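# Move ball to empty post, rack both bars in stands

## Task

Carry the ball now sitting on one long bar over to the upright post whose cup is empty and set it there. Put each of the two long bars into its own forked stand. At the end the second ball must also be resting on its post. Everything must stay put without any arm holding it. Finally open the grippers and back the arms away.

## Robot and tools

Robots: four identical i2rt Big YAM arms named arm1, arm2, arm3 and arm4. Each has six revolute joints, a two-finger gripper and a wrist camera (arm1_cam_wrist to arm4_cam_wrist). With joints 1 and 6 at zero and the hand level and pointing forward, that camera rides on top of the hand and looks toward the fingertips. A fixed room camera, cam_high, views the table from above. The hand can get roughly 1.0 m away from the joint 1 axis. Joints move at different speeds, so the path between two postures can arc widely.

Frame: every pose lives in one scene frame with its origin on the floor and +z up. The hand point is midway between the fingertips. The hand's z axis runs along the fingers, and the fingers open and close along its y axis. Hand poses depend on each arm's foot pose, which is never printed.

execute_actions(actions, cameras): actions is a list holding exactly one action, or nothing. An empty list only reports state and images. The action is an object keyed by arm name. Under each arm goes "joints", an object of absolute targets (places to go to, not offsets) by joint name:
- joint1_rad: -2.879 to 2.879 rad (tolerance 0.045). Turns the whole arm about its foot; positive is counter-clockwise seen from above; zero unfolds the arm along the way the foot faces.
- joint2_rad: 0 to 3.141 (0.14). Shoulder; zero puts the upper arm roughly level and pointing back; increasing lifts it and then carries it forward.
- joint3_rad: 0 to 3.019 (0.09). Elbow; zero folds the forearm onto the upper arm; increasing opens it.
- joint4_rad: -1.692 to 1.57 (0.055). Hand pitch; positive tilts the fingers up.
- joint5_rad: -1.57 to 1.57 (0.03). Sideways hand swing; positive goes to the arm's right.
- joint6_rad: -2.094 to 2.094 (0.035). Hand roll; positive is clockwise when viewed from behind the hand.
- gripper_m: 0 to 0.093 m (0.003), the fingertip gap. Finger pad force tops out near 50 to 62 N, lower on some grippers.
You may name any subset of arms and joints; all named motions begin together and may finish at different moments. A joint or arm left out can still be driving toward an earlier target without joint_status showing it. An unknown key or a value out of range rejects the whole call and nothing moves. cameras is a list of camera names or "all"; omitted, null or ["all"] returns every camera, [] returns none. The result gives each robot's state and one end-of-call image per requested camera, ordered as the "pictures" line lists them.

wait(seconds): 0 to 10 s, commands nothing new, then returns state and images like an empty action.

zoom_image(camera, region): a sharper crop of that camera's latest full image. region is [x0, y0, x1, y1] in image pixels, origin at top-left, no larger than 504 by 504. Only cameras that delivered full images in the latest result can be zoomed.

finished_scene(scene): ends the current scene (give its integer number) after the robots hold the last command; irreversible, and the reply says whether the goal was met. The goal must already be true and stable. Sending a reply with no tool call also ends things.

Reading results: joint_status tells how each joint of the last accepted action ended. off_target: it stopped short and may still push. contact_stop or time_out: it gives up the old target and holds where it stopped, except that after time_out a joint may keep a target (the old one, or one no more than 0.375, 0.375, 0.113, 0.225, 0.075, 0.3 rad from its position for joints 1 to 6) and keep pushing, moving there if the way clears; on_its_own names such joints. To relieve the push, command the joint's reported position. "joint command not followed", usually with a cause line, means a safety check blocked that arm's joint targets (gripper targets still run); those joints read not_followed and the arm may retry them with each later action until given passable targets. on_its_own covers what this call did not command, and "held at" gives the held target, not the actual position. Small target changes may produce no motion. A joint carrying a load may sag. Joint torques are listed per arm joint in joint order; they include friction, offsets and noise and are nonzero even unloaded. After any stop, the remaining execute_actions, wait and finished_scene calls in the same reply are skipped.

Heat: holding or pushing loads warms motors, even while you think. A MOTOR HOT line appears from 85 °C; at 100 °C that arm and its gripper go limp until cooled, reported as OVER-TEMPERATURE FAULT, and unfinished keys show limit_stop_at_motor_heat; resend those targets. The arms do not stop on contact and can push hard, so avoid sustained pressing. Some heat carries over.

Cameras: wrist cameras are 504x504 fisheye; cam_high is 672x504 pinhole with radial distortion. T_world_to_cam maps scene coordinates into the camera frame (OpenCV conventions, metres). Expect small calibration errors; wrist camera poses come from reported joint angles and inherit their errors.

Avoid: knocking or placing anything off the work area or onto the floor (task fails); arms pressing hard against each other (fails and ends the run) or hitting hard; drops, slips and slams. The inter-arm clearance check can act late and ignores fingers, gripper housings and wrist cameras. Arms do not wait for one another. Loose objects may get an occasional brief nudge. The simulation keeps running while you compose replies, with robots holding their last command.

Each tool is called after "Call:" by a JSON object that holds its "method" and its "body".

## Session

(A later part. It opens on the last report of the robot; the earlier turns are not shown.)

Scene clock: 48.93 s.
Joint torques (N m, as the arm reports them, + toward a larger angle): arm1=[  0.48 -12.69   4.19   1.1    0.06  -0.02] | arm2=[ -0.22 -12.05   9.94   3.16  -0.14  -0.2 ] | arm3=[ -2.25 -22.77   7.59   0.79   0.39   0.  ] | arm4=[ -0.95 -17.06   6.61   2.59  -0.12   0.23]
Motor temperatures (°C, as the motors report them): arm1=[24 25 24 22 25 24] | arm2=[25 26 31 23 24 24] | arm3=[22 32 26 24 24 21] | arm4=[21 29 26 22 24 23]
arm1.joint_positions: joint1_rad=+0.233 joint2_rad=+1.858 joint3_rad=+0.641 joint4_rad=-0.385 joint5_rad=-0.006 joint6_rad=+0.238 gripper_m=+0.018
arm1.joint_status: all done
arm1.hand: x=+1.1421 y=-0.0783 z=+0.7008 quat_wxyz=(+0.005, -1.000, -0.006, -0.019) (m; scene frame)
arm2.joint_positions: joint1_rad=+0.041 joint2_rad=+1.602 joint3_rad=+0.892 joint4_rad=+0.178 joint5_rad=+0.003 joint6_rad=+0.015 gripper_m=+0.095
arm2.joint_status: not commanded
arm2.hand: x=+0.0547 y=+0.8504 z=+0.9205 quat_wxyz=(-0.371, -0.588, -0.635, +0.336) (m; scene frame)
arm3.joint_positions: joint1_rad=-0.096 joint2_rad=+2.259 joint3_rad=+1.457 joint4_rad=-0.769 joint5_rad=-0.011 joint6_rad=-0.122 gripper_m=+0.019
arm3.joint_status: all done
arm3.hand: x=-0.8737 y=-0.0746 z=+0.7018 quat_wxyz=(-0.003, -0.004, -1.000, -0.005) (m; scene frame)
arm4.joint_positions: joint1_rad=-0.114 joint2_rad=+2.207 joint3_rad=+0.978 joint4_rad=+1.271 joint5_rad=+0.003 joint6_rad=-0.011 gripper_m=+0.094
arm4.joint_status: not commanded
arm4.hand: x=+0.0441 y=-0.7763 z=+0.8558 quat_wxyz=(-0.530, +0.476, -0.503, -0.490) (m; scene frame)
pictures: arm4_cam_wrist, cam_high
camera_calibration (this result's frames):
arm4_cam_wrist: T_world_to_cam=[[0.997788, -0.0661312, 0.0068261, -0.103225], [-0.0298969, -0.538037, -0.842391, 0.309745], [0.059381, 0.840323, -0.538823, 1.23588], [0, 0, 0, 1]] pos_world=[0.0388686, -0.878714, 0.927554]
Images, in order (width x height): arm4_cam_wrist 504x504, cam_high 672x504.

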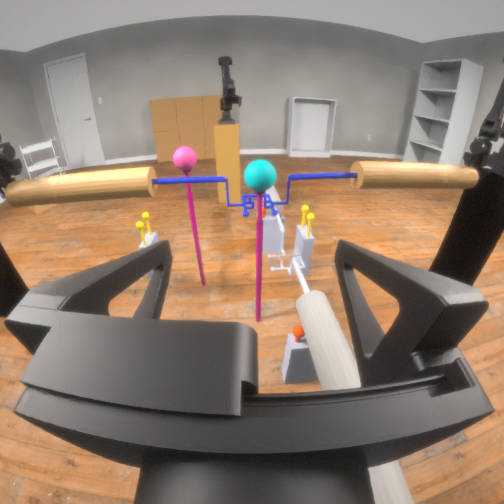

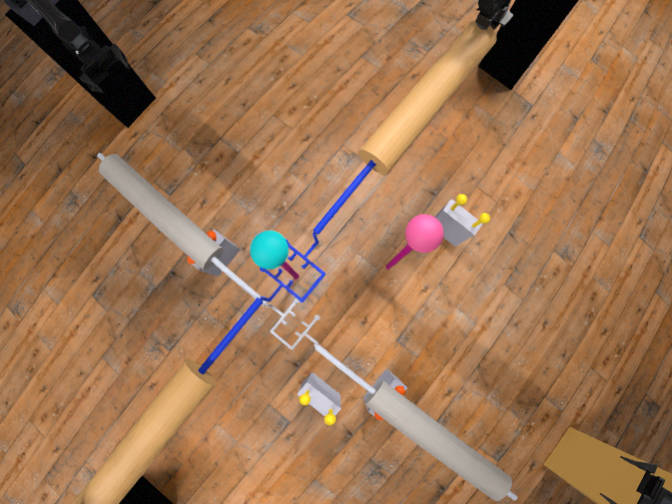

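Call:
{"method": "execute_actions", "body": {"actions": []}}

Scene clock: 49.77 s.
Joint torques (N m, as the arm reports them, + toward a larger angle): arm1=[  0.52 -12.69   4.19   1.11   0.07  -0.02] | arm2=[ -0.18 -11.88   9.95   3.17  -0.12  -0.21] | arm3=[ -2.18 -22.93   7.59   0.76   0.39   0.  ] | arm4=[ -0.21 -17.28   6.65   2.42  -0.15   0.18]
Motor temperatures (°C, as the motors report them): arm1=[24 25 24 22 25 24] | arm2=[25 26 31 23 24 24] | arm3=[22 33 26 24 24 21] | arm4=[21 30 26 22 24 23]
arm1.joint_positions: joint1_rad=+0.233 joint2_rad=+1.858 joint3_rad=+0.641 joint4_rad=-0.385 joint5_rad=-0.006 joint6_rad=+0.238 gripper_m=+0.018
arm1.joint_status: all done
arm1.hand: x=+1.1421 y=-0.0783 z=+0.7008 quat_wxyz=(+0.005, -1.000, -0.006, -0.019) (m; scene frame)
arm2.joint_positions: joint1_rad=+0.041 joint2_rad=+1.602 joint3_rad=+0.892 joint4_rad=+0.178 joint5_rad=+0.003 joint6_rad=+0.015 gripper_m=+0.095
arm2.joint_status: not commanded
arm2.hand: x=+0.0547 y=+0.8504 z=+0.9205 quat_wxyz=(-0.371, -0.588, -0.635, +0.336) (m; scene frame)
arm3.joint_positions: joint1_rad=-0.096 joint2_rad=+2.259 joint3_rad=+1.457 joint4_rad=-0.769 joint5_rad=-0.011 joint6_rad=-0.122 gripper_m=+0.019
arm3.joint_status: all done
arm3.hand: x=-0.8737 y=-0.0746 z=+0.7018 quat_wxyz=(-0.003, -0.004, -1.000, -0.005) (m; scene frame)
arm4.joint_positions: joint1_rad=-0.114 joint2_rad=+2.207 joint3_rad=+0.978 joint4_rad=+1.271 joint5_rad=+0.003 joint6_rad=-0.011 gripper_m=+0.094
arm4.joint_status: not commanded
arm4.hand: x=+0.0441 y=-0.7763 z=+0.8558 quat_wxyz=(-0.530, +0.476, -0.503, -0.490) (m; scene frame)
pictures: arm1_cam_wrist, arm2_cam_wrist, arm3_cam_wrist, arm4_cam_wrist, cam_high
camera_calibration (this result's frames):
arm1_cam_wrist: T_world_to_cam=[[-0.0110799, 0.999878, 0.011048, 0.0820379], [0.783086, 0.00180584, 0.62191, -1.32707], [0.621814, 0.0155423, -0.783011, -0.0366899], [0, 0, 0, 1]] pos_world=[1.06293, -0.0790611, 0.795684]
arm2_cam_wrist: T_world_to_cam=[[-0.998128, -0.0596348, -0.0136054, 0.117693], [-0.0495471, 0.918689, -0.391863, -0.416034], [0.0358677, -0.390455, -0.919923, 1.30109], [0, 0, 0, 1]] pos_world=[0.0501922, 0.897243, 1.03548]
arm3_cam_wrist: T_world_to_cam=[[-0.0103115, -0.99992, -0.0073059, -0.0775333], [-0.818053, 0.00423384, 0.575128, -1.10955], [-0.575051, 0.011907, -0.818031, 0.195478], [0, 0, 0, 1]] pos_world=[-0.796059, -0.075157, 0.797472]
arm4_cam_wrist: T_world_to_cam=[[0.997788, -0.0661312, 0.0068261, -0.103225], [-0.0298969, -0.538037, -0.842391, 0.309745], [0.059381, 0.840323, -0.538823, 1.23588], [0, 0, 0, 1]] pos_world=[0.0388686, -0.878714, 0.927554]
Images, in order (width x height): arm1_cam_wrist 504x504, arm2_cam_wrist 504x504, arm3_cam_wrist 504x504, arm4_cam_wrist 504x504, cam_high 672x504.

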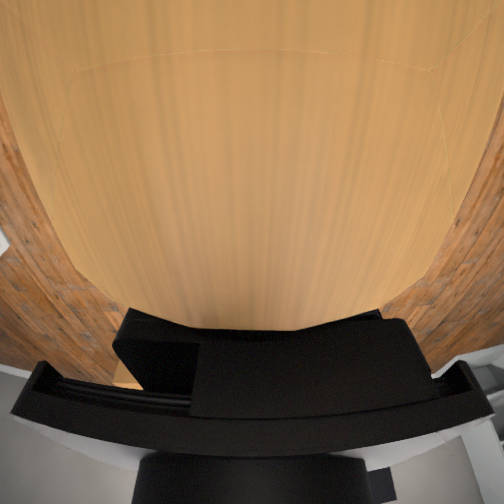

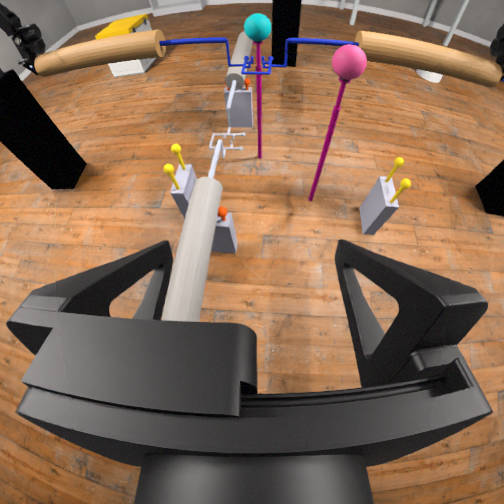

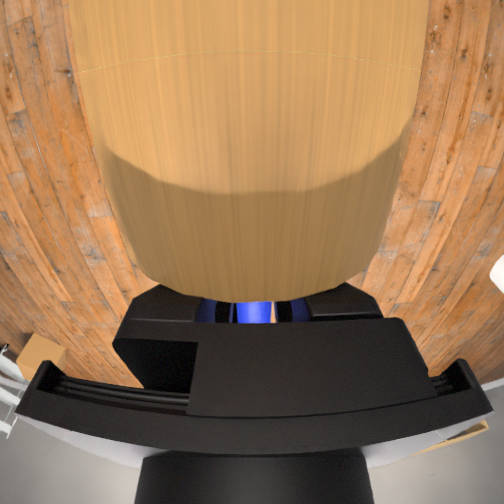

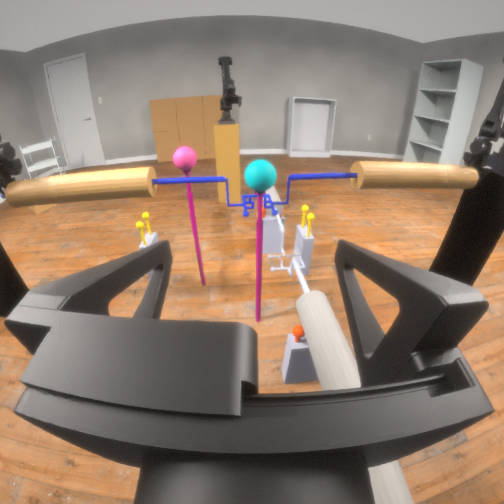

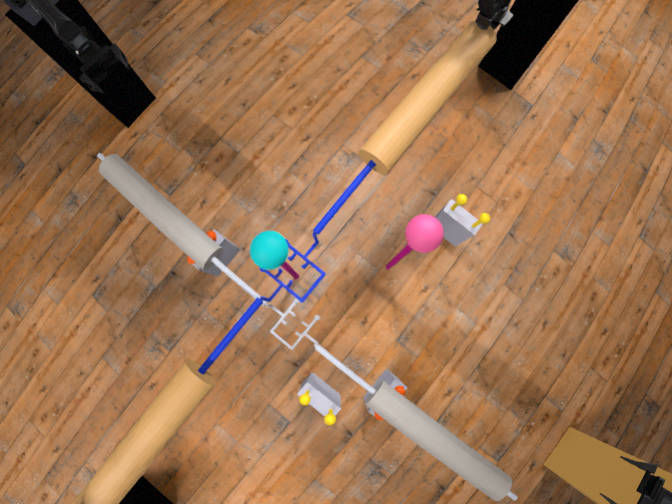

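Call:
{"method": "zoom_image", "body": {"camera": "cam_high", "region": [220, 190, 380, 330]}}

Call:
{"method": "zoom_image", "body": {"camera": "arm4_cam_wrist", "region": [190, 130, 330, 260]}}

Region (220, 190, 380, 330) of cam_high's 672x504 image, scaled by 3.150, with more detail than that image has; it fills the top 441 rows of this view, and the rest is white.

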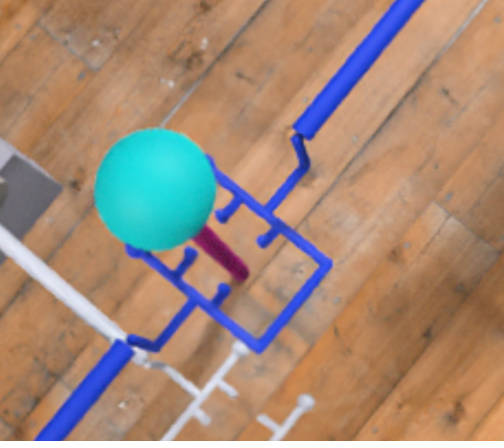

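Region (190, 130, 330, 260) of arm4_cam_wrist's 504x504 image, scaled by 3.600, with more detail than that image has; it fills the top 468 rows of this view, and the rest is white.

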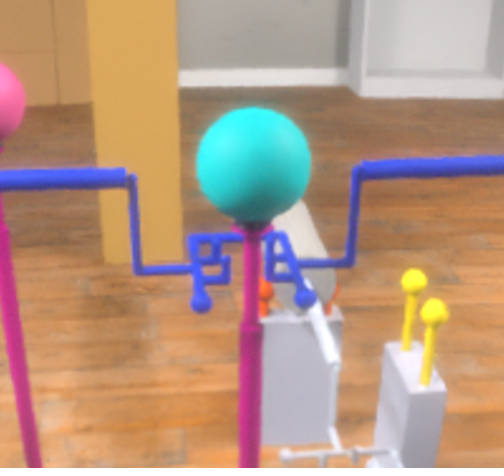

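Call:
{"method": "execute_actions", "body": {"actions": [{"arm1":{"joints":{"joint1_rad":-0.14,"joint6_rad":-0.135,"joint3_rad":0.63}},"arm3":{"joints":{"joint1_rad":0.10,"joint6_rad":0.075}}}], "cameras": ["arm4_cam_wrist","cam_high"]}}

Scene clock: 52.53 s.
Joint torques (N m, as the arm reports them, + toward a larger angle): arm1=[  0.65 -12.37   4.3    0.44  -0.07   0.  ] | arm2=[ -0.32 -11.85   9.96   3.17  -0.13  -0.2 ] | arm3=[ -1.87 -23.01   7.81   0.5    0.08  -0.03] | arm4=[ -0.79 -17.11   6.67   2.52  -0.14   0.19]
Motor temperatures (°C, as the motors report them): arm1=[24 25 24 22 25 24] | arm2=[25 26 31 23 24 24] | arm3=[22 33 26 24 24 21] | arm4=[21 30 26 22 24 23]
arm1.joint_positions: joint1_rad=-0.137 joint2_rad=+1.858 joint3_rad=+0.615 joint4_rad=-0.370 joint5_rad=-0.002 joint6_rad=-0.130 gripper_m=+0.018
arm1.joint_status: all done
arm1.hand: x=+1.1463 y=+0.0381 z=+0.6986 quat_wxyz=(+0.001, -1.000, -0.005, -0.024) (m; scene frame)
arm2.joint_positions: joint1_rad=+0.041 joint2_rad=+1.602 joint3_rad=+0.892 joint4_rad=+0.178 joint5_rad=+0.003 joint6_rad=+0.015 gripper_m=+0.095
arm2.joint_status: not commanded
arm2.hand: x=+0.0547 y=+0.8504 z=+0.9205 quat_wxyz=(-0.371, -0.588, -0.635, +0.336) (m; scene frame)
arm3.joint_positions: joint1_rad=+0.106 joint2_rad=+2.259 joint3_rad=+1.454 joint4_rad=-0.764 joint5_rad=-0.004 joint6_rad=+0.084 gripper_m=+0.019
arm3.joint_status: all done
arm3.hand: x=-0.8705 y=+0.0411 z=+0.7008 quat_wxyz=(-0.003, -0.006, -1.000, -0.001) (m; scene frame)
arm4.joint_positions: joint1_rad=-0.114 joint2_rad=+2.207 joint3_rad=+0.978 joint4_rad=+1.271 joint5_rad=+0.003 joint6_rad=-0.011 gripper_m=+0.094
arm4.joint_status: not commanded
arm4.hand: x=+0.0441 y=-0.7763 z=+0.8558 quat_wxyz=(-0.530, +0.476, -0.503, -0.490) (m; scene frame)
pictures: arm4_cam_wrist, cam_high
camera_calibration (this result's frames):
arm4_cam_wrist: T_world_to_cam=[[0.997788, -0.0661312, 0.0068261, -0.103225], [-0.0298969, -0.538037, -0.842391, 0.309745], [0.059381, 0.840323, -0.538823, 1.23588], [0, 0, 0, 1]] pos_world=[0.0388686, -0.878714, 0.927554]
Images, in order (width x height): arm4_cam_wrist 504x504, cam_high 672x504.

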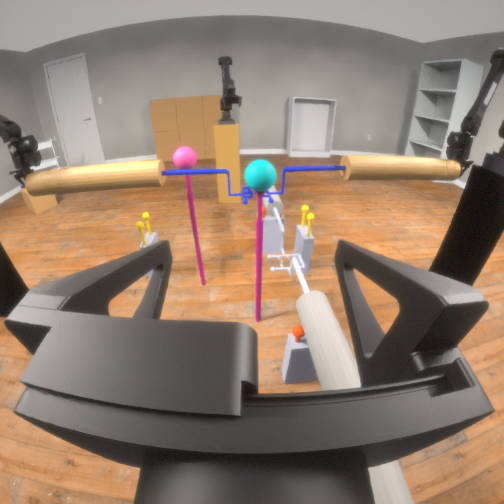

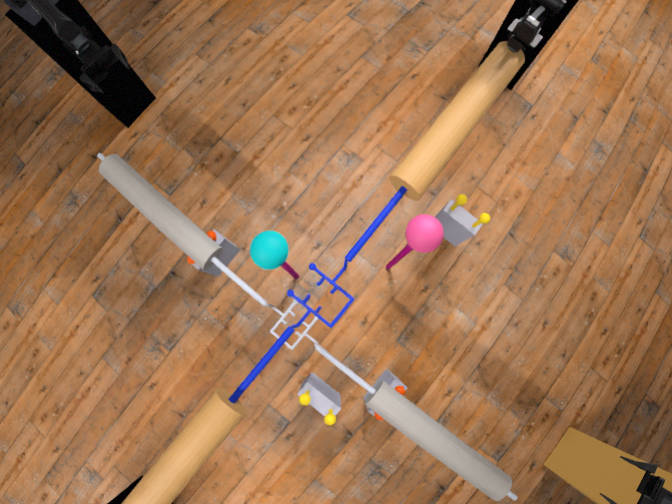

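Call:
{"method": "execute_actions", "body": {"actions": [{"arm1":{"joints":{"joint2_rad":1.57,"joint3_rad":0.648,"joint4_rad":-0.615}},"arm3":{"joints":{"joint2_rad":2.09,"joint4_rad":-0.905}}}], "cameras": ["cam_high"]}}

Scene clock: 54.67 s.
Joint torques (N m, as the arm reports them, + toward a larger angle): arm1=[  0.51 -11.51   7.83   0.64  -0.05  -0.01] | arm2=[ -0.18 -11.87   9.95   3.17  -0.12  -0.21] | arm3=[ -1.99 -21.08   8.74   1.05   0.08  -0.01] | arm4=[ -0.74 -17.6    6.6    2.6   -0.13   0.24]
Motor temperatures (°C, as the motors report them): arm1=[24 25 24 22 25 24] | arm2=[25 26 31 23 24 24] | arm3=[22 33 26 24 24 21] | arm4=[21 30 26 22 24 23]
arm1.joint_positions: joint1_rad=-0.137 joint2_rad=+1.592 joint3_rad=+0.620 joint4_rad=-0.615 joint5_rad=-0.003 joint6_rad=-0.130 gripper_m=+0.018
arm1.joint_status: all done
arm1.hand: x=+1.1438 y=+0.0375 z=+0.7776 quat_wxyz=(+0.002, -1.000, -0.005, -0.011) (m; scene frame)
arm2.joint_positions: joint1_rad=+0.041 joint2_rad=+1.602 joint3_rad=+0.892 joint4_rad=+0.178 joint5_rad=+0.003 joint6_rad=+0.015 gripper_m=+0.095
arm2.joint_status: not commanded
arm2.hand: x=+0.0547 y=+0.8504 z=+0.9205 quat_wxyz=(-0.371, -0.588, -0.635, +0.336) (m; scene frame)
arm3.joint_positions: joint1_rad=+0.106 joint2_rad=+2.099 joint3_rad=+1.454 joint4_rad=-0.915 joint5_rad=-0.004 joint6_rad=+0.082 gripper_m=+0.019
arm3.joint_status: all done
arm3.hand: x=-0.8719 y=+0.0411 z=+0.7897 quat_wxyz=(-0.007, -0.006, -1.000, -0.001) (m; scene frame)
arm4.joint_positions: joint1_rad=-0.114 joint2_rad=+2.207 joint3_rad=+0.978 joint4_rad=+1.271 joint5_rad=+0.003 joint6_rad=-0.011 gripper_m=+0.094
arm4.joint_status: not commanded
arm4.hand: x=+0.0441 y=-0.7763 z=+0.8558 quat_wxyz=(-0.530, +0.476, -0.503, -0.490) (m; scene frame)
pictures: cam_high
Images, in order (width x height): cam_high 672x504.

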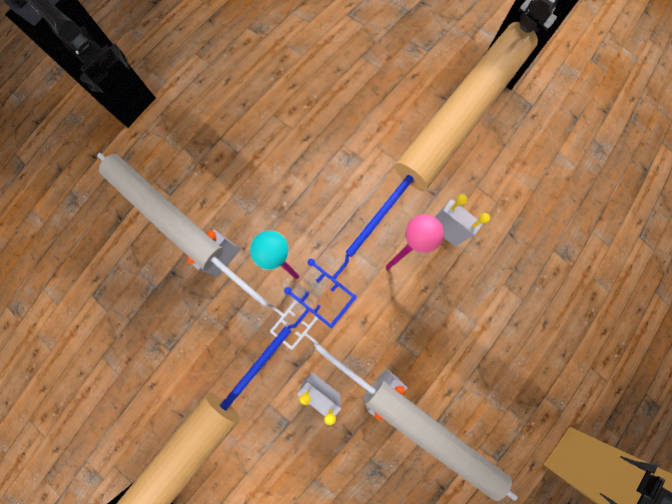

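Call:
{"method": "execute_actions", "body": {"actions": [{"arm1":{"joints":{"joint2_rad":1.40,"joint3_rad":0.745,"joint4_rad":-0.875}},"arm3":{"joints":{"joint2_rad":1.93,"joint3_rad":1.42,"joint4_rad":-1.02}}}], "cameras": ["cam_high","arm4_cam_wrist"]}}

Scene clock: 55.90 s.
Joint torques (N m, as the arm reports them, + toward a larger angle): arm1=[  0.43 -10.8   11.16  -0.24  -0.09  -0.01] | arm2=[ -0.29 -11.95   9.94   3.15  -0.12  -0.19] | arm3=[ -2.04 -19.36   7.95  -0.03   0.03   0.01] | arm4=[ -0.88 -17.15   6.72   2.61  -0.16   0.18]
Motor temperatures (°C, as the motors report them): arm1=[24 25 25 22 25 24] | arm2=[25 26 31 23 24 24] | arm3=[22 33 26 24 24 21] | arm4=[21 30 26 22 24 23]
arm1.joint_positions: joint1_rad=-0.137 joint2_rad=+1.421 joint3_rad=+0.701 joint4_rad=-0.854 joint5_rad=-0.002 joint6_rad=-0.130 gripper_m=+0.018
arm1.joint_status: all done
arm1.hand: x=+1.1333 y=+0.0383 z=+0.8487 quat_wxyz=(+0.003, -1.000, -0.005, -0.004) (m; scene frame)
arm2.joint_positions: joint1_rad=+0.041 joint2_rad=+1.602 joint3_rad=+0.892 joint4_rad=+0.178 joint5_rad=+0.003 joint6_rad=+0.015 gripper_m=+0.095
arm2.joint_status: not commanded
arm2.hand: x=+0.0547 y=+0.8504 z=+0.9205 quat_wxyz=(-0.371, -0.588, -0.635, +0.336) (m; scene frame)
arm3.joint_positions: joint1_rad=+0.106 joint2_rad=+1.935 joint3_rad=+1.425 joint4_rad=-1.003 joint5_rad=-0.002 joint6_rad=+0.081 gripper_m=+0.019
arm3.joint_status: all done
arm3.hand: x=-0.8839 y=+0.0402 z=+0.8700 quat_wxyz=(-0.031, -0.005, -1.000, -0.002) (m; scene frame)
arm4.joint_positions: joint1_rad=-0.114 joint2_rad=+2.207 joint3_rad=+0.978 joint4_rad=+1.271 joint5_rad=+0.003 joint6_rad=-0.011 gripper_m=+0.094
arm4.joint_status: not commanded
arm4.hand: x=+0.0441 y=-0.7763 z=+0.8558 quat_wxyz=(-0.530, +0.476, -0.503, -0.490) (m; scene frame)
pictures: arm4_cam_wrist, cam_high
camera_calibration (this result's frames):
arm4_cam_wrist: T_world_to_cam=[[0.997788, -0.0661312, 0.0068261, -0.103225], [-0.0298969, -0.538037, -0.842391, 0.309745], [0.059381, 0.840323, -0.538823, 1.23588], [0, 0, 0, 1]] pos_world=[0.0388686, -0.878714, 0.927554]
Images, in order (width x height): arm4_cam_wrist 504x504, cam_high 672x504.

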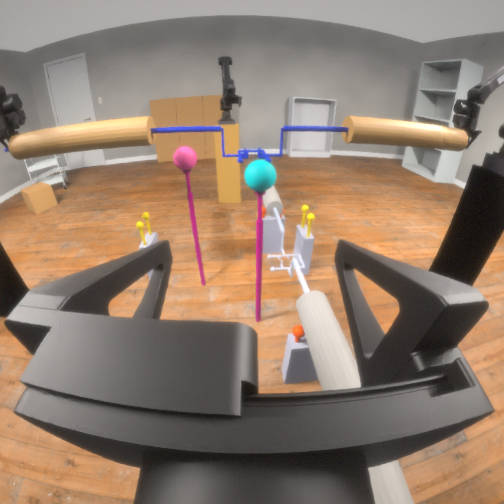

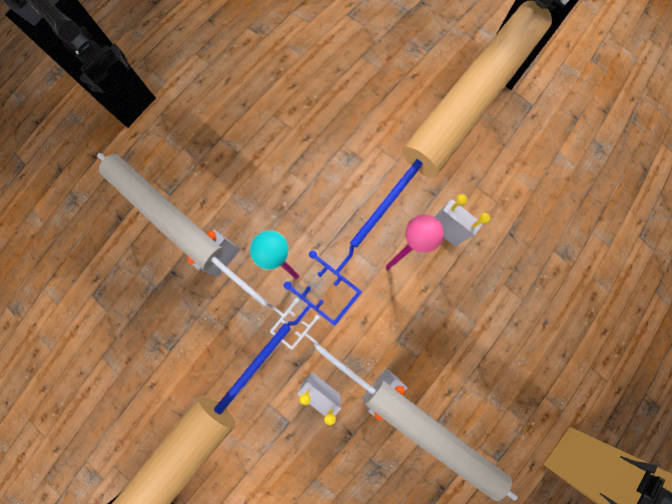

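Call:
{"method": "execute_actions", "body": {"actions": [{"arm1":{"joints":{"joint1_rad":-0.40,"joint2_rad":1.525,"joint3_rad":0.87,"joint4_rad":-0.90,"joint6_rad":-0.40}},"arm3":{"joints":{"joint1_rad":0.28,"joint6_rad":0.26,"joint4_rad":-1.04}}}], "cameras": ["cam_high","arm4_cam_wrist"]}}

Scene clock: 57.37 s.
Joint torques (N m, as the arm reports them, + toward a larger angle): arm1=[  0.39 -12.     9.9    0.18  -0.27  -0.07] | arm2=[ -0.25 -11.96   9.96   3.14  -0.13  -0.2 ] | arm3=[ -2.14 -19.35   8.58  -0.2   -0.11   0.06] | arm4=[ -0.83 -17.61   6.66   2.53  -0.13   0.2 ]
Motor temperatures (°C, as the motors report them): arm1=[24 25 25 22 25 24] | arm2=[25 27 31 23 24 24] | arm3=[22 33 26 24 24 21] | arm4=[21 30 26 22 24 23]
arm1.joint_positions: joint1_rad=-0.395 joint2_rad=+1.537 joint3_rad=+0.841 joint4_rad=-0.888 joint5_rad=+0.003 joint6_rad=-0.388 gripper_m=+0.018
arm1.joint_status: all done
arm1.hand: x=+1.1097 y=+0.1360 z=+0.8524 quat_wxyz=(+0.003, -1.000, -0.005, -0.010) (m; scene frame)
arm2.joint_positions: joint1_rad=+0.041 joint2_rad=+1.602 joint3_rad=+0.892 joint4_rad=+0.178 joint5_rad=+0.003 joint6_rad=+0.015 gripper_m=+0.095
arm2.joint_status: not commanded
arm2.hand: x=+0.0547 y=+0.8504 z=+0.9205 quat_wxyz=(-0.371, -0.588, -0.635, +0.336) (m; scene frame)
arm3.joint_positions: joint1_rad=+0.284 joint2_rad=+1.937 joint3_rad=+1.414 joint4_rad=-1.021 joint5_rad=+0.002 joint6_rad=+0.261 gripper_m=+0.019
arm3.joint_status: all done
arm3.hand: x=-0.9088 y=+0.1369 z=+0.8648 quat_wxyz=(-0.015, -0.006, -1.000, -0.002) (m; scene frame)
arm4.joint_positions: joint1_rad=-0.114 joint2_rad=+2.207 joint3_rad=+0.978 joint4_rad=+1.271 joint5_rad=+0.003 joint6_rad=-0.011 gripper_m=+0.094
arm4.joint_status: not commanded
arm4.hand: x=+0.0441 y=-0.7763 z=+0.8558 quat_wxyz=(-0.530, +0.476, -0.503, -0.490) (m; scene frame)
pictures: arm4_cam_wrist, cam_high
camera_calibration (this result's frames):
arm4_cam_wrist: T_world_to_cam=[[0.997788, -0.0661312, 0.0068261, -0.103225], [-0.0298969, -0.538037, -0.842391, 0.309745], [0.059381, 0.840323, -0.538823, 1.23588], [0, 0, 0, 1]] pos_world=[0.0388686, -0.878714, 0.927554]
Images, in order (width x height): arm4_cam_wrist 504x504, cam_high 672x504.

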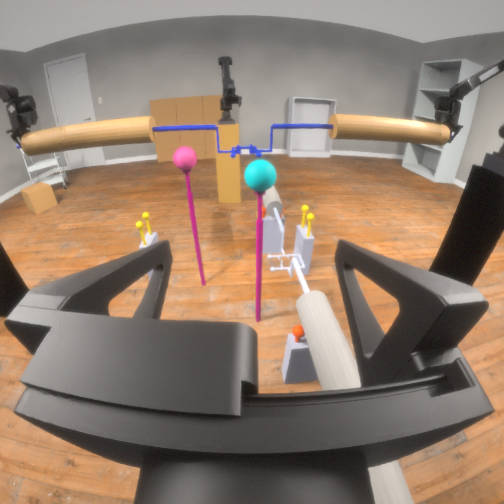

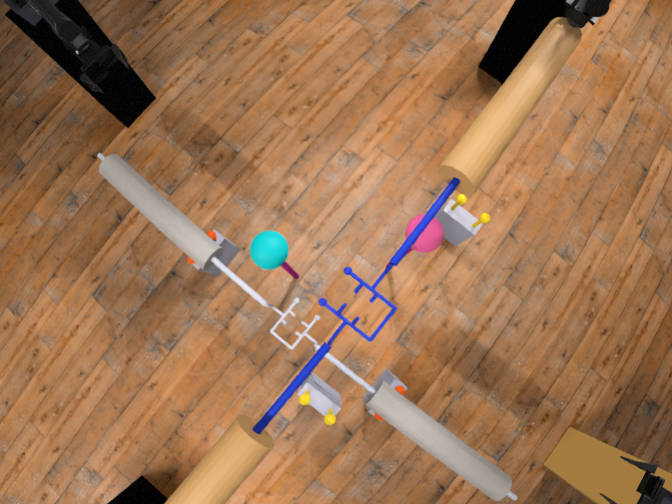

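Call:
{"method": "execute_actions", "body": {"actions": [{"arm1":{"joints":{"joint1_rad":-0.62,"joint2_rad":1.735,"joint3_rad":1.155,"joint4_rad":-0.975,"joint6_rad":-0.62}},"arm3":{"joints":{"joint1_rad":0.51,"joint6_rad":0.485,"joint4_rad":-1.04}}}], "cameras": ["cam_high","arm4_cam_wrist"]}}

Scene clock: 58.60 s.
Joint torques (N m, as the arm reports them, + toward a larger angle): arm1=[ -0.02 -16.9   10.21  -0.13  -0.28  -0.07] | arm2=[ -0.36 -11.85   9.96   3.16  -0.12  -0.2 ] | arm3=[ -1.5  -19.75   8.56  -0.13  -0.34   0.08] | arm4=[ -0.71 -17.5    6.53   2.59  -0.14   0.2 ]
Motor temperatures (°C, as the motors report them): arm1=[24 25 26 22 25 24] | arm2=[25 27 31 23 24 24] | arm3=[22 33 26 24 24 21] | arm4=[21 30 25 22 24 23]
arm1.joint_positions: joint1_rad=-0.613 joint2_rad=+1.761 joint3_rad=+1.127 joint4_rad=-0.958 joint5_rad=+0.003 joint6_rad=-0.608 gripper_m=+0.018
arm1.joint_status: all done
arm1.hand: x=+1.0675 y=+0.2602 z=+0.8503 quat_wxyz=(+0.000, -1.000, -0.006, -0.013) (m; scene frame)
arm2.joint_positions: joint1_rad=+0.041 joint2_rad=+1.602 joint3_rad=+0.892 joint4_rad=+0.178 joint5_rad=+0.003 joint6_rad=+0.015 gripper_m=+0.095
arm2.joint_status: not commanded
arm2.hand: x=+0.0547 y=+0.8504 z=+0.9205 quat_wxyz=(-0.371, -0.588, -0.635, +0.336) (m; scene frame)
arm3.joint_positions: joint1_rad=+0.509 joint2_rad=+1.938 joint3_rad=+1.414 joint4_rad=-1.025 joint5_rad=+0.007 joint6_rad=+0.483 gripper_m=+0.019
arm3.joint_status: all done
arm3.hand: x=-0.9533 y=+0.2530 z=+0.8640 quat_wxyz=(-0.014, -0.005, -1.000, -0.001) (m; scene frame)
arm4.joint_positions: joint1_rad=-0.114 joint2_rad=+2.207 joint3_rad=+0.978 joint4_rad=+1.271 joint5_rad=+0.003 joint6_rad=-0.011 gripper_m=+0.094
arm4.joint_status: not commanded
arm4.hand: x=+0.0441 y=-0.7763 z=+0.8558 quat_wxyz=(-0.530, +0.476, -0.503, -0.490) (m; scene frame)
pictures: arm4_cam_wrist, cam_high
camera_calibration (this result's frames):
arm4_cam_wrist: T_world_to_cam=[[0.997788, -0.0661312, 0.0068261, -0.103225], [-0.0298969, -0.538037, -0.842391, 0.309745], [0.059381, 0.840323, -0.538823, 1.23588], [0, 0, 0, 1]] pos_world=[0.0388686, -0.878714, 0.927554]
Images, in order (width x height): arm4_cam_wrist 504x504, cam_high 672x504.

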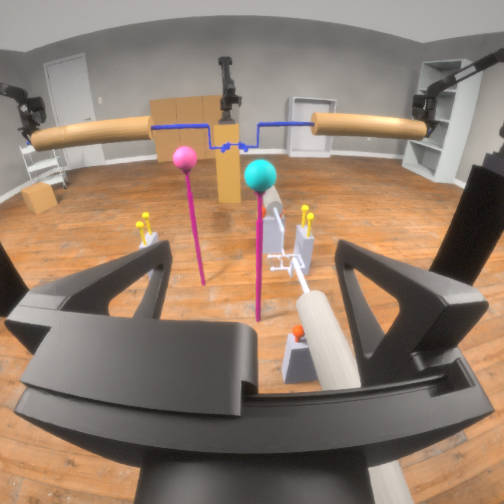

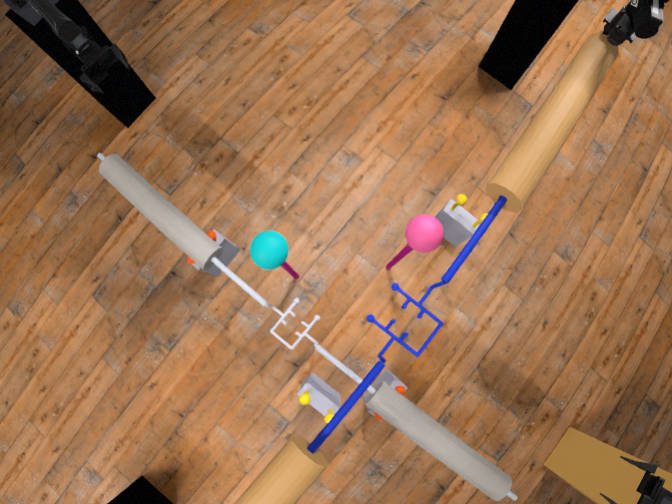

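Call:
{"method": "execute_actions", "body": {"actions": [{"arm1":{"joints":{"joint1_rad":-0.543,"joint2_rad":1.935,"joint3_rad":1.285,"joint4_rad":-0.868,"joint6_rad":-0.535}},"arm3":{"joints":{"joint1_rad":0.59,"joint6_rad":0.575,"joint3_rad":1.222,"joint4_rad":-0.85}}}], "cameras": ["cam_high","arm2_cam_wrist"]}}

Scene clock: 60.27 s.
Joint torques (N m, as the arm reports them, + toward a larger angle): arm1=[  0.36 -19.78  11.08   0.49  -0.03  -0.05] | arm2=[ -0.29 -11.93   9.96   3.13  -0.13  -0.21] | arm3=[ -1.44 -18.1    6.79   0.47  -0.31   0.13] | arm4=[ -0.36 -17.43   6.48   2.6   -0.11   0.24]
Motor temperatures (°C, as the motors report them): arm1=[24 25 26 22 25 24] | arm2=[25 27 31 23 24 24] | arm3=[22 33 26 24 24 21] | arm4=[21 30 25 22 24 23]
arm1.joint_positions: joint1_rad=-0.539 joint2_rad=+1.975 joint3_rad=+1.239 joint4_rad=-0.863 joint5_rad=-0.004 joint6_rad=-0.527 gripper_m=+0.018
arm1.joint_status: all done
arm1.hand: x=+1.0084 y=+0.2541 z=+0.7824 quat_wxyz=(-0.004, -1.000, -0.003, -0.014) (m; scene frame)
arm2.joint_positions: joint1_rad=+0.041 joint2_rad=+1.602 joint3_rad=+0.892 joint4_rad=+0.178 joint5_rad=+0.003 joint6_rad=+0.015 gripper_m=+0.095
arm2.joint_status: not commanded
arm2.hand: x=+0.0547 y=+0.8504 z=+0.9205 quat_wxyz=(-0.371, -0.588, -0.635, +0.336) (m; scene frame)
arm3.joint_positions: joint1_rad=+0.587 joint2_rad=+1.939 joint3_rad=+1.227 joint4_rad=-0.848 joint5_rad=+0.007 joint6_rad=+0.568 gripper_m=+0.019
arm3.joint_status: all done
arm3.hand: x=-1.0119 y=+0.2678 z=+0.8049 quat_wxyz=(-0.009, -0.008, -1.000, +0.001) (m; scene frame)
arm4.joint_positions: joint1_rad=-0.114 joint2_rad=+2.207 joint3_rad=+0.978 joint4_rad=+1.271 joint5_rad=+0.003 joint6_rad=-0.011 gripper_m=+0.094
arm4.joint_status: not commanded
arm4.hand: x=+0.0441 y=-0.7763 z=+0.8558 quat_wxyz=(-0.530, +0.476, -0.503, -0.490) (m; scene frame)
pictures: arm2_cam_wrist, cam_high
camera_calibration (this result's frames):
arm2_cam_wrist: T_world_to_cam=[[-0.998128, -0.0596348, -0.0136054, 0.117693], [-0.0495471, 0.918689, -0.391863, -0.416034], [0.0358677, -0.390455, -0.919923, 1.30109], [0, 0, 0, 1]] pos_world=[0.0501922, 0.897243, 1.03548]
Images, in order (width x height): arm2_cam_wrist 504x504, cam_high 672x504.

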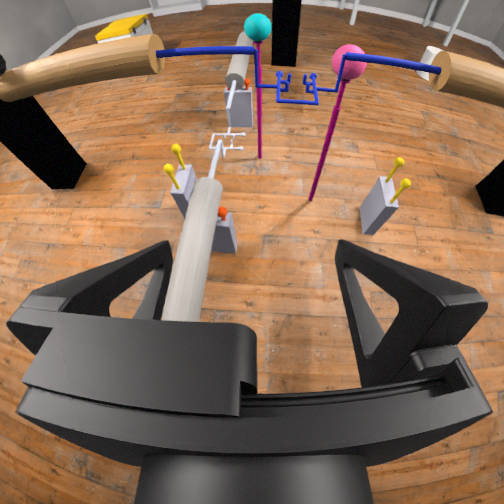

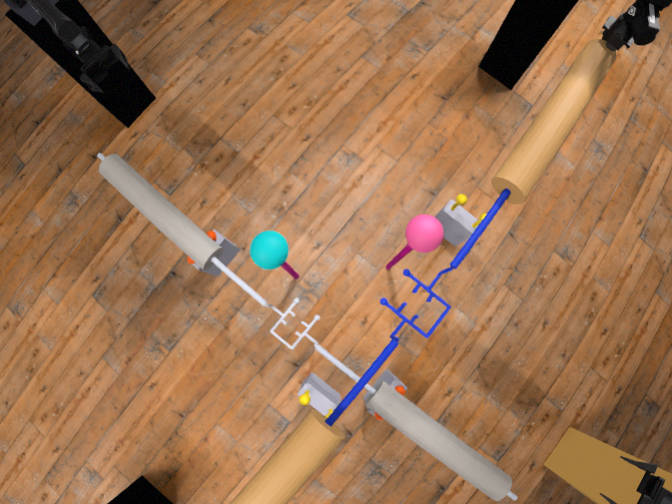

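Call:
{"method": "execute_actions", "body": {"actions": [{"arm1":{"joints":{"joint1_rad":-0.56,"joint2_rad":2.34,"joint3_rad":1.32,"joint4_rad":-0.495,"joint6_rad":-0.55}},"arm3":{"joints":{"joint2_rad":2.315,"joint3_rad":1.245,"joint4_rad":-0.46}}}], "cameras": ["cam_high","arm2_cam_wrist"]}}

Scene clock: 61.97 s.
Joint torques (N m, as the arm reports them, + toward a larger angle): arm1=[ -0.12 -21.77   6.18   0.89  -0.24  -0.03] | arm2=[ -0.18 -11.98   9.92   3.11  -0.13  -0.21] | arm3=[ -1.16 -21.06   5.78   0.09  -0.3    0.18] | arm4=[ -0.92 -16.53   6.66   2.71  -0.14   0.2 ]
Motor temperatures (°C, as the motors report them): arm1=[24 25 27 22 25 24] | arm2=[25 27 31 23 24 24] | arm3=[22 33 26 24 24 21] | arm4=[21 31 25 22 24 23]
arm1.joint_positions: joint1_rad=-0.550 joint2_rad=+2.385 joint3_rad=+1.300 joint4_rad=-0.499 joint5_rad=+0.002 joint6_rad=-0.544 gripper_m=+0.018
arm1.joint_status: all done
arm1.hand: x=+1.0048 y=+0.2667 z=+0.5902 quat_wxyz=(+0.002, -1.000, -0.005, -0.009) (m; scene frame)
arm2.joint_positions: joint1_rad=+0.041 joint2_rad=+1.602 joint3_rad=+0.892 joint4_rad=+0.178 joint5_rad=+0.003 joint6_rad=+0.015 gripper_m=+0.095
arm2.joint_status: not commanded
arm2.hand: x=+0.0547 y=+0.8504 z=+0.9205 quat_wxyz=(-0.371, -0.588, -0.635, +0.336) (m; scene frame)
arm3.joint_positions: joint1_rad=+0.583 joint2_rad=+2.336 joint3_rad=+1.229 joint4_rad=-0.449 joint5_rad=+0.006 joint6_rad=+0.563 gripper_m=+0.019
arm3.joint_status: all done
arm3.hand: x=-1.0150 y=+0.2628 z=+0.6099 quat_wxyz=(-0.010, -0.008, -1.000, +0.000) (m; scene frame)
arm4.joint_positions: joint1_rad=-0.114 joint2_rad=+2.207 joint3_rad=+0.978 joint4_rad=+1.271 joint5_rad=+0.003 joint6_rad=-0.011 gripper_m=+0.094
arm4.joint_status: not commanded
arm4.hand: x=+0.0441 y=-0.7763 z=+0.8558 quat_wxyz=(-0.530, +0.476, -0.503, -0.490) (m; scene frame)
pictures: arm2_cam_wrist, cam_high
camera_calibration (this result's frames):
arm2_cam_wrist: T_world_to_cam=[[-0.998128, -0.0596348, -0.0136054, 0.117693], [-0.0495471, 0.918689, -0.391863, -0.416034], [0.0358677, -0.390455, -0.919923, 1.30109], [0, 0, 0, 1]] pos_world=[0.0501922, 0.897243, 1.03548]
Images, in order (width x height): arm2_cam_wrist 504x504, cam_high 672x504.

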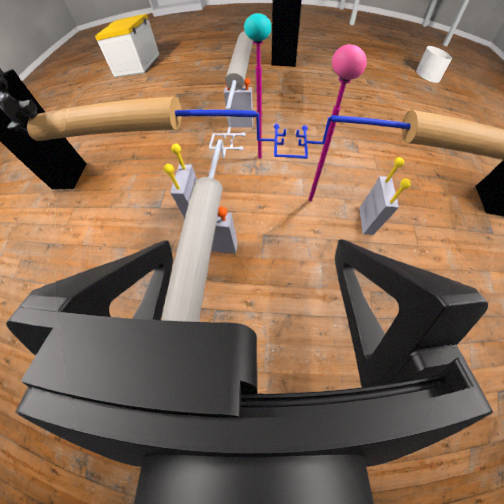

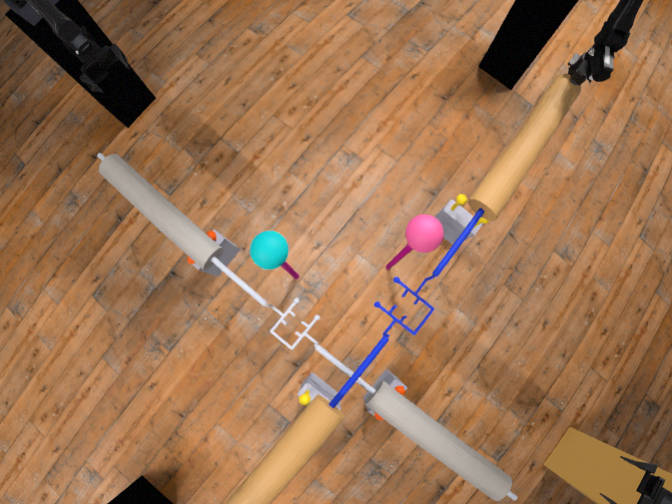

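Call:
{"method": "execute_actions", "body": {"actions": [{"arm1":{"joints":{"joint2_rad":2.555,"joint3_rad":1.42,"joint4_rad":-0.378}},"arm3":{"joints":{"joint2_rad":2.55,"joint3_rad":1.365,"joint4_rad":-0.338}}}], "cameras": ["cam_high","arm2_cam_wrist"]}}

Scene clock: 63.93 s.
Joint torques (N m, as the arm reports them, + toward a larger angle): arm1=[  0.33 -22.43   5.38   0.97  -0.31   0.03] | arm2=[ -0.23 -11.95   9.98   3.12  -0.13  -0.2 ] | arm3=[ -1.08 -21.83   4.6    0.34  -0.27   0.12] | arm4=[ -0.86 -17.36   6.71   2.62  -0.12   0.16]
Motor temperatures (°C, as the motors report them): arm1=[24 26 26 22 25 24] | arm2=[25 27 31 23 24 24] | arm3=[22 33 26 24 24 21] | arm4=[21 31 25 22 24 23]
arm1.joint_positions: joint1_rad=-0.558 joint2_rad=+2.597 joint3_rad=+1.397 joint4_rad=-0.384 joint5_rad=+0.004 joint6_rad=-0.549 gripper_m=+0.018
arm1.joint_status: all done
arm1.hand: x=+1.0099 y=+0.2695 z=+0.4995 quat_wxyz=(+0.003, -1.000, -0.004, -0.009) (m; scene frame)
arm2.joint_positions: joint1_rad=+0.041 joint2_rad=+1.602 joint3_rad=+0.892 joint4_rad=+0.178 joint5_rad=+0.003 joint6_rad=+0.015 gripper_m=+0.095
arm2.joint_status: not commanded
arm2.hand: x=+0.0547 y=+0.8504 z=+0.9205 quat_wxyz=(-0.371, -0.588, -0.635, +0.336) (m; scene frame)
arm3.joint_positions: joint1_rad=+0.587 joint2_rad=+2.568 joint3_rad=+1.351 joint4_rad=-0.331 joint5_rad=+0.006 joint6_rad=+0.568 gripper_m=+0.019
arm3.joint_status: all done
arm3.hand: x=-1.0093 y=+0.2683 z=+0.5159 quat_wxyz=(-0.014, -0.008, -1.000, -0.003) (m; scene frame)
arm4.joint_positions: joint1_rad=-0.114 joint2_rad=+2.207 joint3_rad=+0.978 joint4_rad=+1.271 joint5_rad=+0.003 joint6_rad=-0.011 gripper_m=+0.094
arm4.joint_status: not commanded
arm4.hand: x=+0.0441 y=-0.7763 z=+0.8558 quat_wxyz=(-0.530, +0.476, -0.503, -0.490) (m; scene frame)
pictures: arm2_cam_wrist, cam_high
camera_calibration (this result's frames):
arm2_cam_wrist: T_world_to_cam=[[-0.998128, -0.0596348, -0.0136054, 0.117693], [-0.0495471, 0.918689, -0.391863, -0.416034], [0.0358677, -0.390455, -0.919923, 1.30109], [0, 0, 0, 1]] pos_world=[0.0501922, 0.897243, 1.03548]
Images, in order (width x height): arm2_cam_wrist 504x504, cam_high 672x504.

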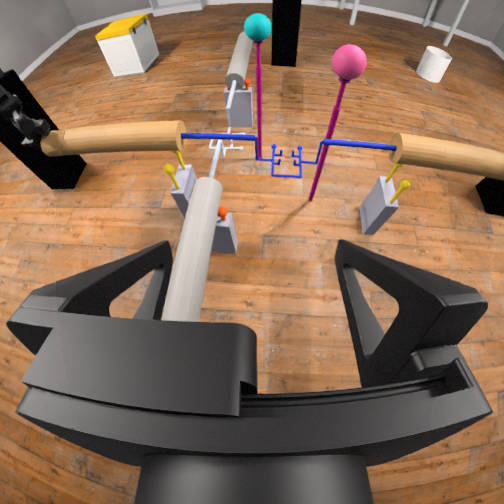

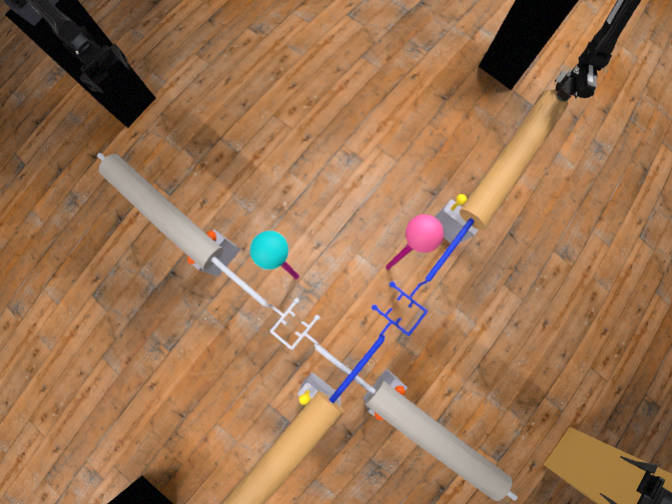

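Call:
{"method": "execute_actions", "body": {"actions": [{"arm1":{"joints":{"joint1_rad":-0.535,"joint2_rad":2.695,"joint3_rad":1.52,"joint4_rad":-0.33,"joint6_rad":-0.53}},"arm3":{"joints":{"joint2_rad":2.70,"joint3_rad":1.455,"joint4_rad":-0.302}}}], "cameras": ["cam_high","arm2_cam_wrist"]}}

Scene clock: 65.33 s.
Joint torques (N m, as the arm reports them, + toward a larger angle): arm1=[  1.22 -22.22   5.42   1.31  -0.34   0.01] | arm2=[ -0.19 -11.9    9.94   3.19  -0.14  -0.2 ] | arm3=[ -1.58 -21.4    4.22   0.24  -0.24   0.14] | arm4=[ -0.63 -16.92   6.67   2.48  -0.12   0.23]
Motor temperatures (°C, as the motors report them): arm1=[24 26 26 22 25 24] | arm2=[25 27 31 23 24 24] | arm3=[22 33 26 24 24 21] | arm4=[21 31 25 22 24 23]
arm1.joint_positions: joint1_rad=-0.538 joint2_rad=+2.732 joint3_rad=+1.493 joint4_rad=-0.343 joint5_rad=+0.005 joint6_rad=-0.527 gripper_m=+0.018
arm1.joint_status: all done
arm1.hand: x=+1.0036 y=+0.2624 z=+0.4445 quat_wxyz=(+0.004, -1.000, -0.003, -0.009) (m; scene frame)
arm2.joint_positions: joint1_rad=+0.041 joint2_rad=+1.602 joint3_rad=+0.892 joint4_rad=+0.178 joint5_rad=+0.003 joint6_rad=+0.015 gripper_m=+0.095
arm2.joint_status: not commanded
arm2.hand: x=+0.0547 y=+0.8504 z=+0.9205 quat_wxyz=(-0.371, -0.588, -0.635, +0.336) (m; scene frame)
arm3.joint_positions: joint1_rad=+0.589 joint2_rad=+2.710 joint3_rad=+1.441 joint4_rad=-0.294 joint5_rad=+0.005 joint6_rad=+0.568 gripper_m=+0.019
arm3.joint_status: all done
arm3.hand: x=-1.0142 y=+0.2664 z=+0.4575 quat_wxyz=(-0.007, -0.007, -1.000, +0.001) (m; scene frame)
arm4.joint_positions: joint1_rad=-0.114 joint2_rad=+2.207 joint3_rad=+0.978 joint4_rad=+1.271 joint5_rad=+0.003 joint6_rad=-0.011 gripper_m=+0.094
arm4.joint_status: not commanded
arm4.hand: x=+0.0441 y=-0.7763 z=+0.8558 quat_wxyz=(-0.530, +0.476, -0.503, -0.490) (m; scene frame)
pictures: arm2_cam_wrist, cam_high
camera_calibration (this result's frames):
arm2_cam_wrist: T_world_to_cam=[[-0.998128, -0.0596348, -0.0136054, 0.117693], [-0.0495471, 0.918689, -0.391863, -0.416034], [0.0358677, -0.390455, -0.919923, 1.30109], [0, 0, 0, 1]] pos_world=[0.0501922, 0.897243, 1.03548]
Images, in order (width x height): arm2_cam_wrist 504x504, cam_high 672x504.

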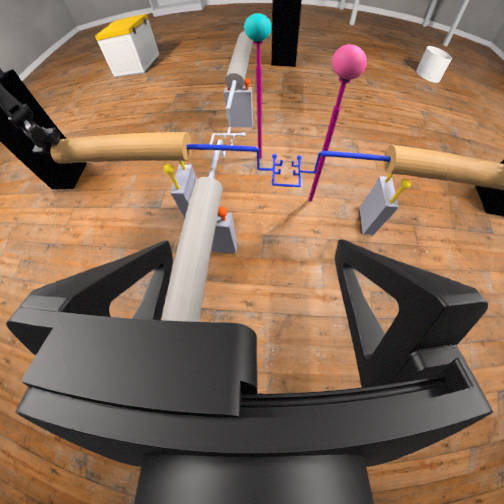

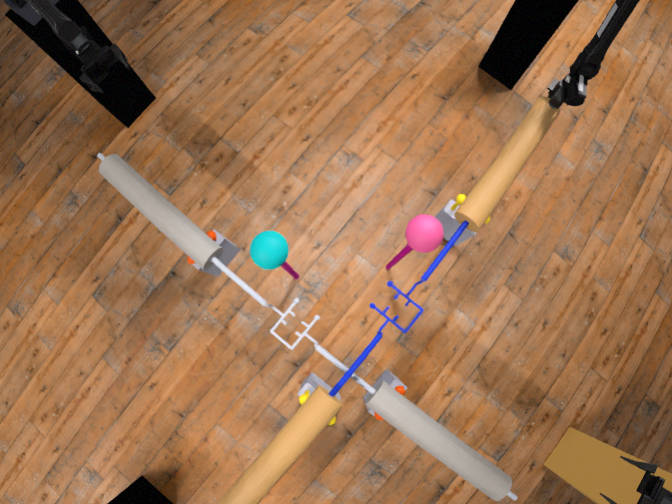

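Call:
{"method": "execute_actions", "body": {"actions": [{"arm1":{"joints":{"joint2_rad":2.728,"joint3_rad":1.545}},"arm3":{"joints":{"joint2_rad":2.74,"joint3_rad":1.475,"joint4_rad":-0.29}}}], "cameras": ["cam_high","arm2_cam_wrist"]}}

Scene clock: 66.27 s.
Joint torques (N m, as the arm reports them, + toward a larger angle): arm1=[  0.71 -20.72   6.17   1.35  -0.35   0.01] | arm2=[ -0.3  -12.11   9.92   3.12  -0.14  -0.2 ] | arm3=[ -1.47 -19.87   4.62   0.44  -0.22   0.14] | arm4=[ -0.64 -17.48   6.66   2.6   -0.12   0.21]
Motor temperatures (°C, as the motors report them): arm1=[24 26 26 22 25 24] | arm2=[25 27 31 23 24 24] | arm3=[22 33 26 24 24 21] | arm4=[21 31 25 22 24 23]
arm1.joint_positions: joint1_rad=-0.538 joint2_rad=+2.748 joint3_rad=+1.508 joint4_rad=-0.343 joint5_rad=+0.006 joint6_rad=-0.527 gripper_m=+0.018
arm1.joint_status: all done
arm1.hand: x=+1.0029 y=+0.2630 z=+0.4384 quat_wxyz=(+0.004, -1.000, -0.003, -0.009) (m; scene frame)
arm2.joint_positions: joint1_rad=+0.041 joint2_rad=+1.602 joint3_rad=+0.892 joint4_rad=+0.178 joint5_rad=+0.003 joint6_rad=+0.015 gripper_m=+0.095
arm2.joint_status: not commanded
arm2.hand: x=+0.0547 y=+0.8504 z=+0.9205 quat_wxyz=(-0.371, -0.588, -0.635, +0.336) (m; scene frame)
arm3.joint_positions: joint1_rad=+0.589 joint2_rad=+2.732 joint3_rad=+1.455 joint4_rad=-0.286 joint5_rad=+0.004 joint6_rad=+0.568 gripper_m=+0.019
arm3.joint_status: all done
arm3.hand: x=-1.0153 y=+0.2658 z=+0.4483 quat_wxyz=(-0.006, -0.007, -1.000, +0.001) (m; scene frame)
arm4.joint_positions: joint1_rad=-0.114 joint2_rad=+2.207 joint3_rad=+0.978 joint4_rad=+1.271 joint5_rad=+0.003 joint6_rad=-0.011 gripper_m=+0.094
arm4.joint_status: not commanded
arm4.hand: x=+0.0441 y=-0.7763 z=+0.8558 quat_wxyz=(-0.530, +0.476, -0.503, -0.490) (m; scene frame)
pictures: arm2_cam_wrist, cam_high
camera_calibration (this result's frames):
arm2_cam_wrist: T_world_to_cam=[[-0.998128, -0.0596348, -0.0136054, 0.117693], [-0.0495471, 0.918689, -0.391863, -0.416034], [0.0358677, -0.390455, -0.919923, 1.30109], [0, 0, 0, 1]] pos_world=[0.0501922, 0.897243, 1.03548]
Images, in order (width x height): arm2_cam_wrist 504x504, cam_high 672x504.

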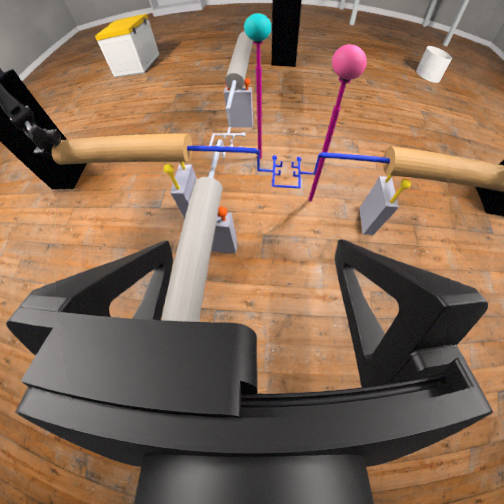

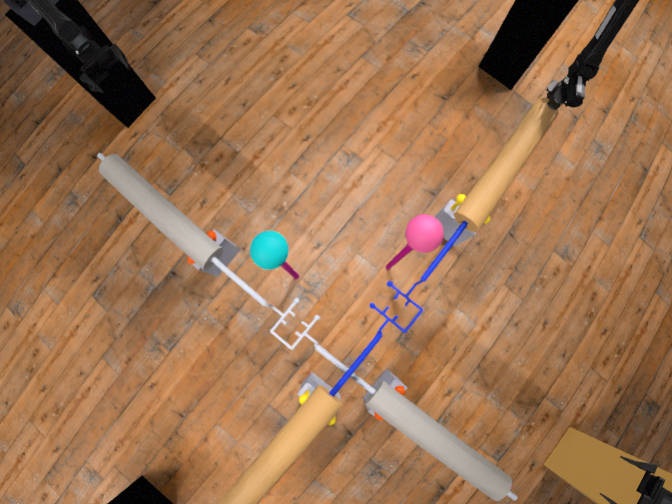

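Call:
{"method": "execute_actions", "body": {"actions": [{"arm1":{"joints":{"joint2_rad":2.752}},"arm3":{"joints":{"joint2_rad":2.765}}}], "cameras": ["arm2_cam_wrist"]}}

Scene clock: 67.00 s.
Joint torques (N m, as the arm reports them, + toward a larger angle): arm1=[  0.9  -19.82   5.3    1.34  -0.44   0.02] | arm2=[ -0.27 -12.05   9.93   3.12  -0.13  -0.2 ] | arm3=[ -1.53 -18.9    3.84   0.25  -0.23   0.13] | arm4=[ -0.79 -17.18   6.67   2.49  -0.16   0.18]
Motor temperatures (°C, as the motors report them): arm1=[24 26 26 22 25 24] | arm2=[25 27 31 23 24 24] | arm3=[22 33 26 24 24 21] | arm4=[21 31 25 22 24 23]
arm1.joint_positions: joint1_rad=-0.538 joint2_rad=+2.759 joint3_rad=+1.519 joint4_rad=-0.343 joint5_rad=+0.009 joint6_rad=-0.527 gripper_m=+0.018
arm1.joint_status: all done
arm1.hand: x=+1.0028 y=+0.2637 z=+0.4342 quat_wxyz=(+0.005, -1.000, -0.003, -0.010) (m; scene frame)
arm2.joint_positions: joint1_rad=+0.041 joint2_rad=+1.602 joint3_rad=+0.892 joint4_rad=+0.178 joint5_rad=+0.003 joint6_rad=+0.015 gripper_m=+0.095
arm2.joint_status: not commanded
arm2.hand: x=+0.0547 y=+0.8504 z=+0.9205 quat_wxyz=(-0.371, -0.588, -0.635, +0.336) (m; scene frame)
arm3.joint_positions: joint1_rad=+0.589 joint2_rad=+2.747 joint3_rad=+1.464 joint4_rad=-0.282 joint5_rad=+0.004 joint6_rad=+0.568 gripper_m=+0.019
arm3.joint_status: all done
arm3.hand: x=-1.0163 y=+0.2651 z=+0.4421 quat_wxyz=(-0.006, -0.007, -1.000, +0.001) (m; scene frame)
arm4.joint_positions: joint1_rad=-0.114 joint2_rad=+2.207 joint3_rad=+0.978 joint4_rad=+1.271 joint5_rad=+0.003 joint6_rad=-0.011 gripper_m=+0.094
arm4.joint_status: not commanded
arm4.hand: x=+0.0441 y=-0.7763 z=+0.8558 quat_wxyz=(-0.530, +0.476, -0.503, -0.490) (m; scene frame)
pictures: arm2_cam_wrist
camera_calibration (this result's frames):
arm2_cam_wrist: T_world_to_cam=[[-0.998128, -0.0596348, -0.0136054, 0.117693], [-0.0495471, 0.918689, -0.391863, -0.416034], [0.0358677, -0.390455, -0.919923, 1.30109], [0, 0, 0, 1]] pos_world=[0.0501922, 0.897243, 1.03548]
Images, in order (width x height): arm2_cam_wrist 504x504.

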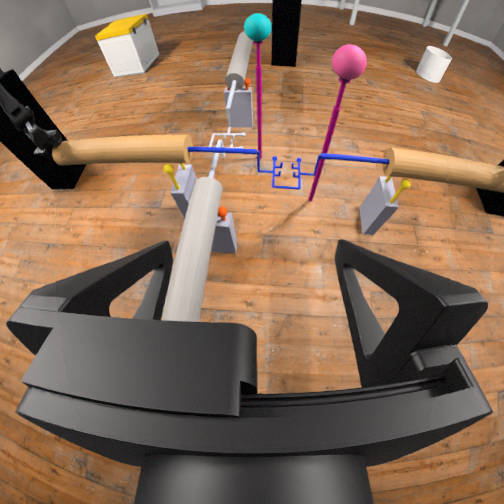

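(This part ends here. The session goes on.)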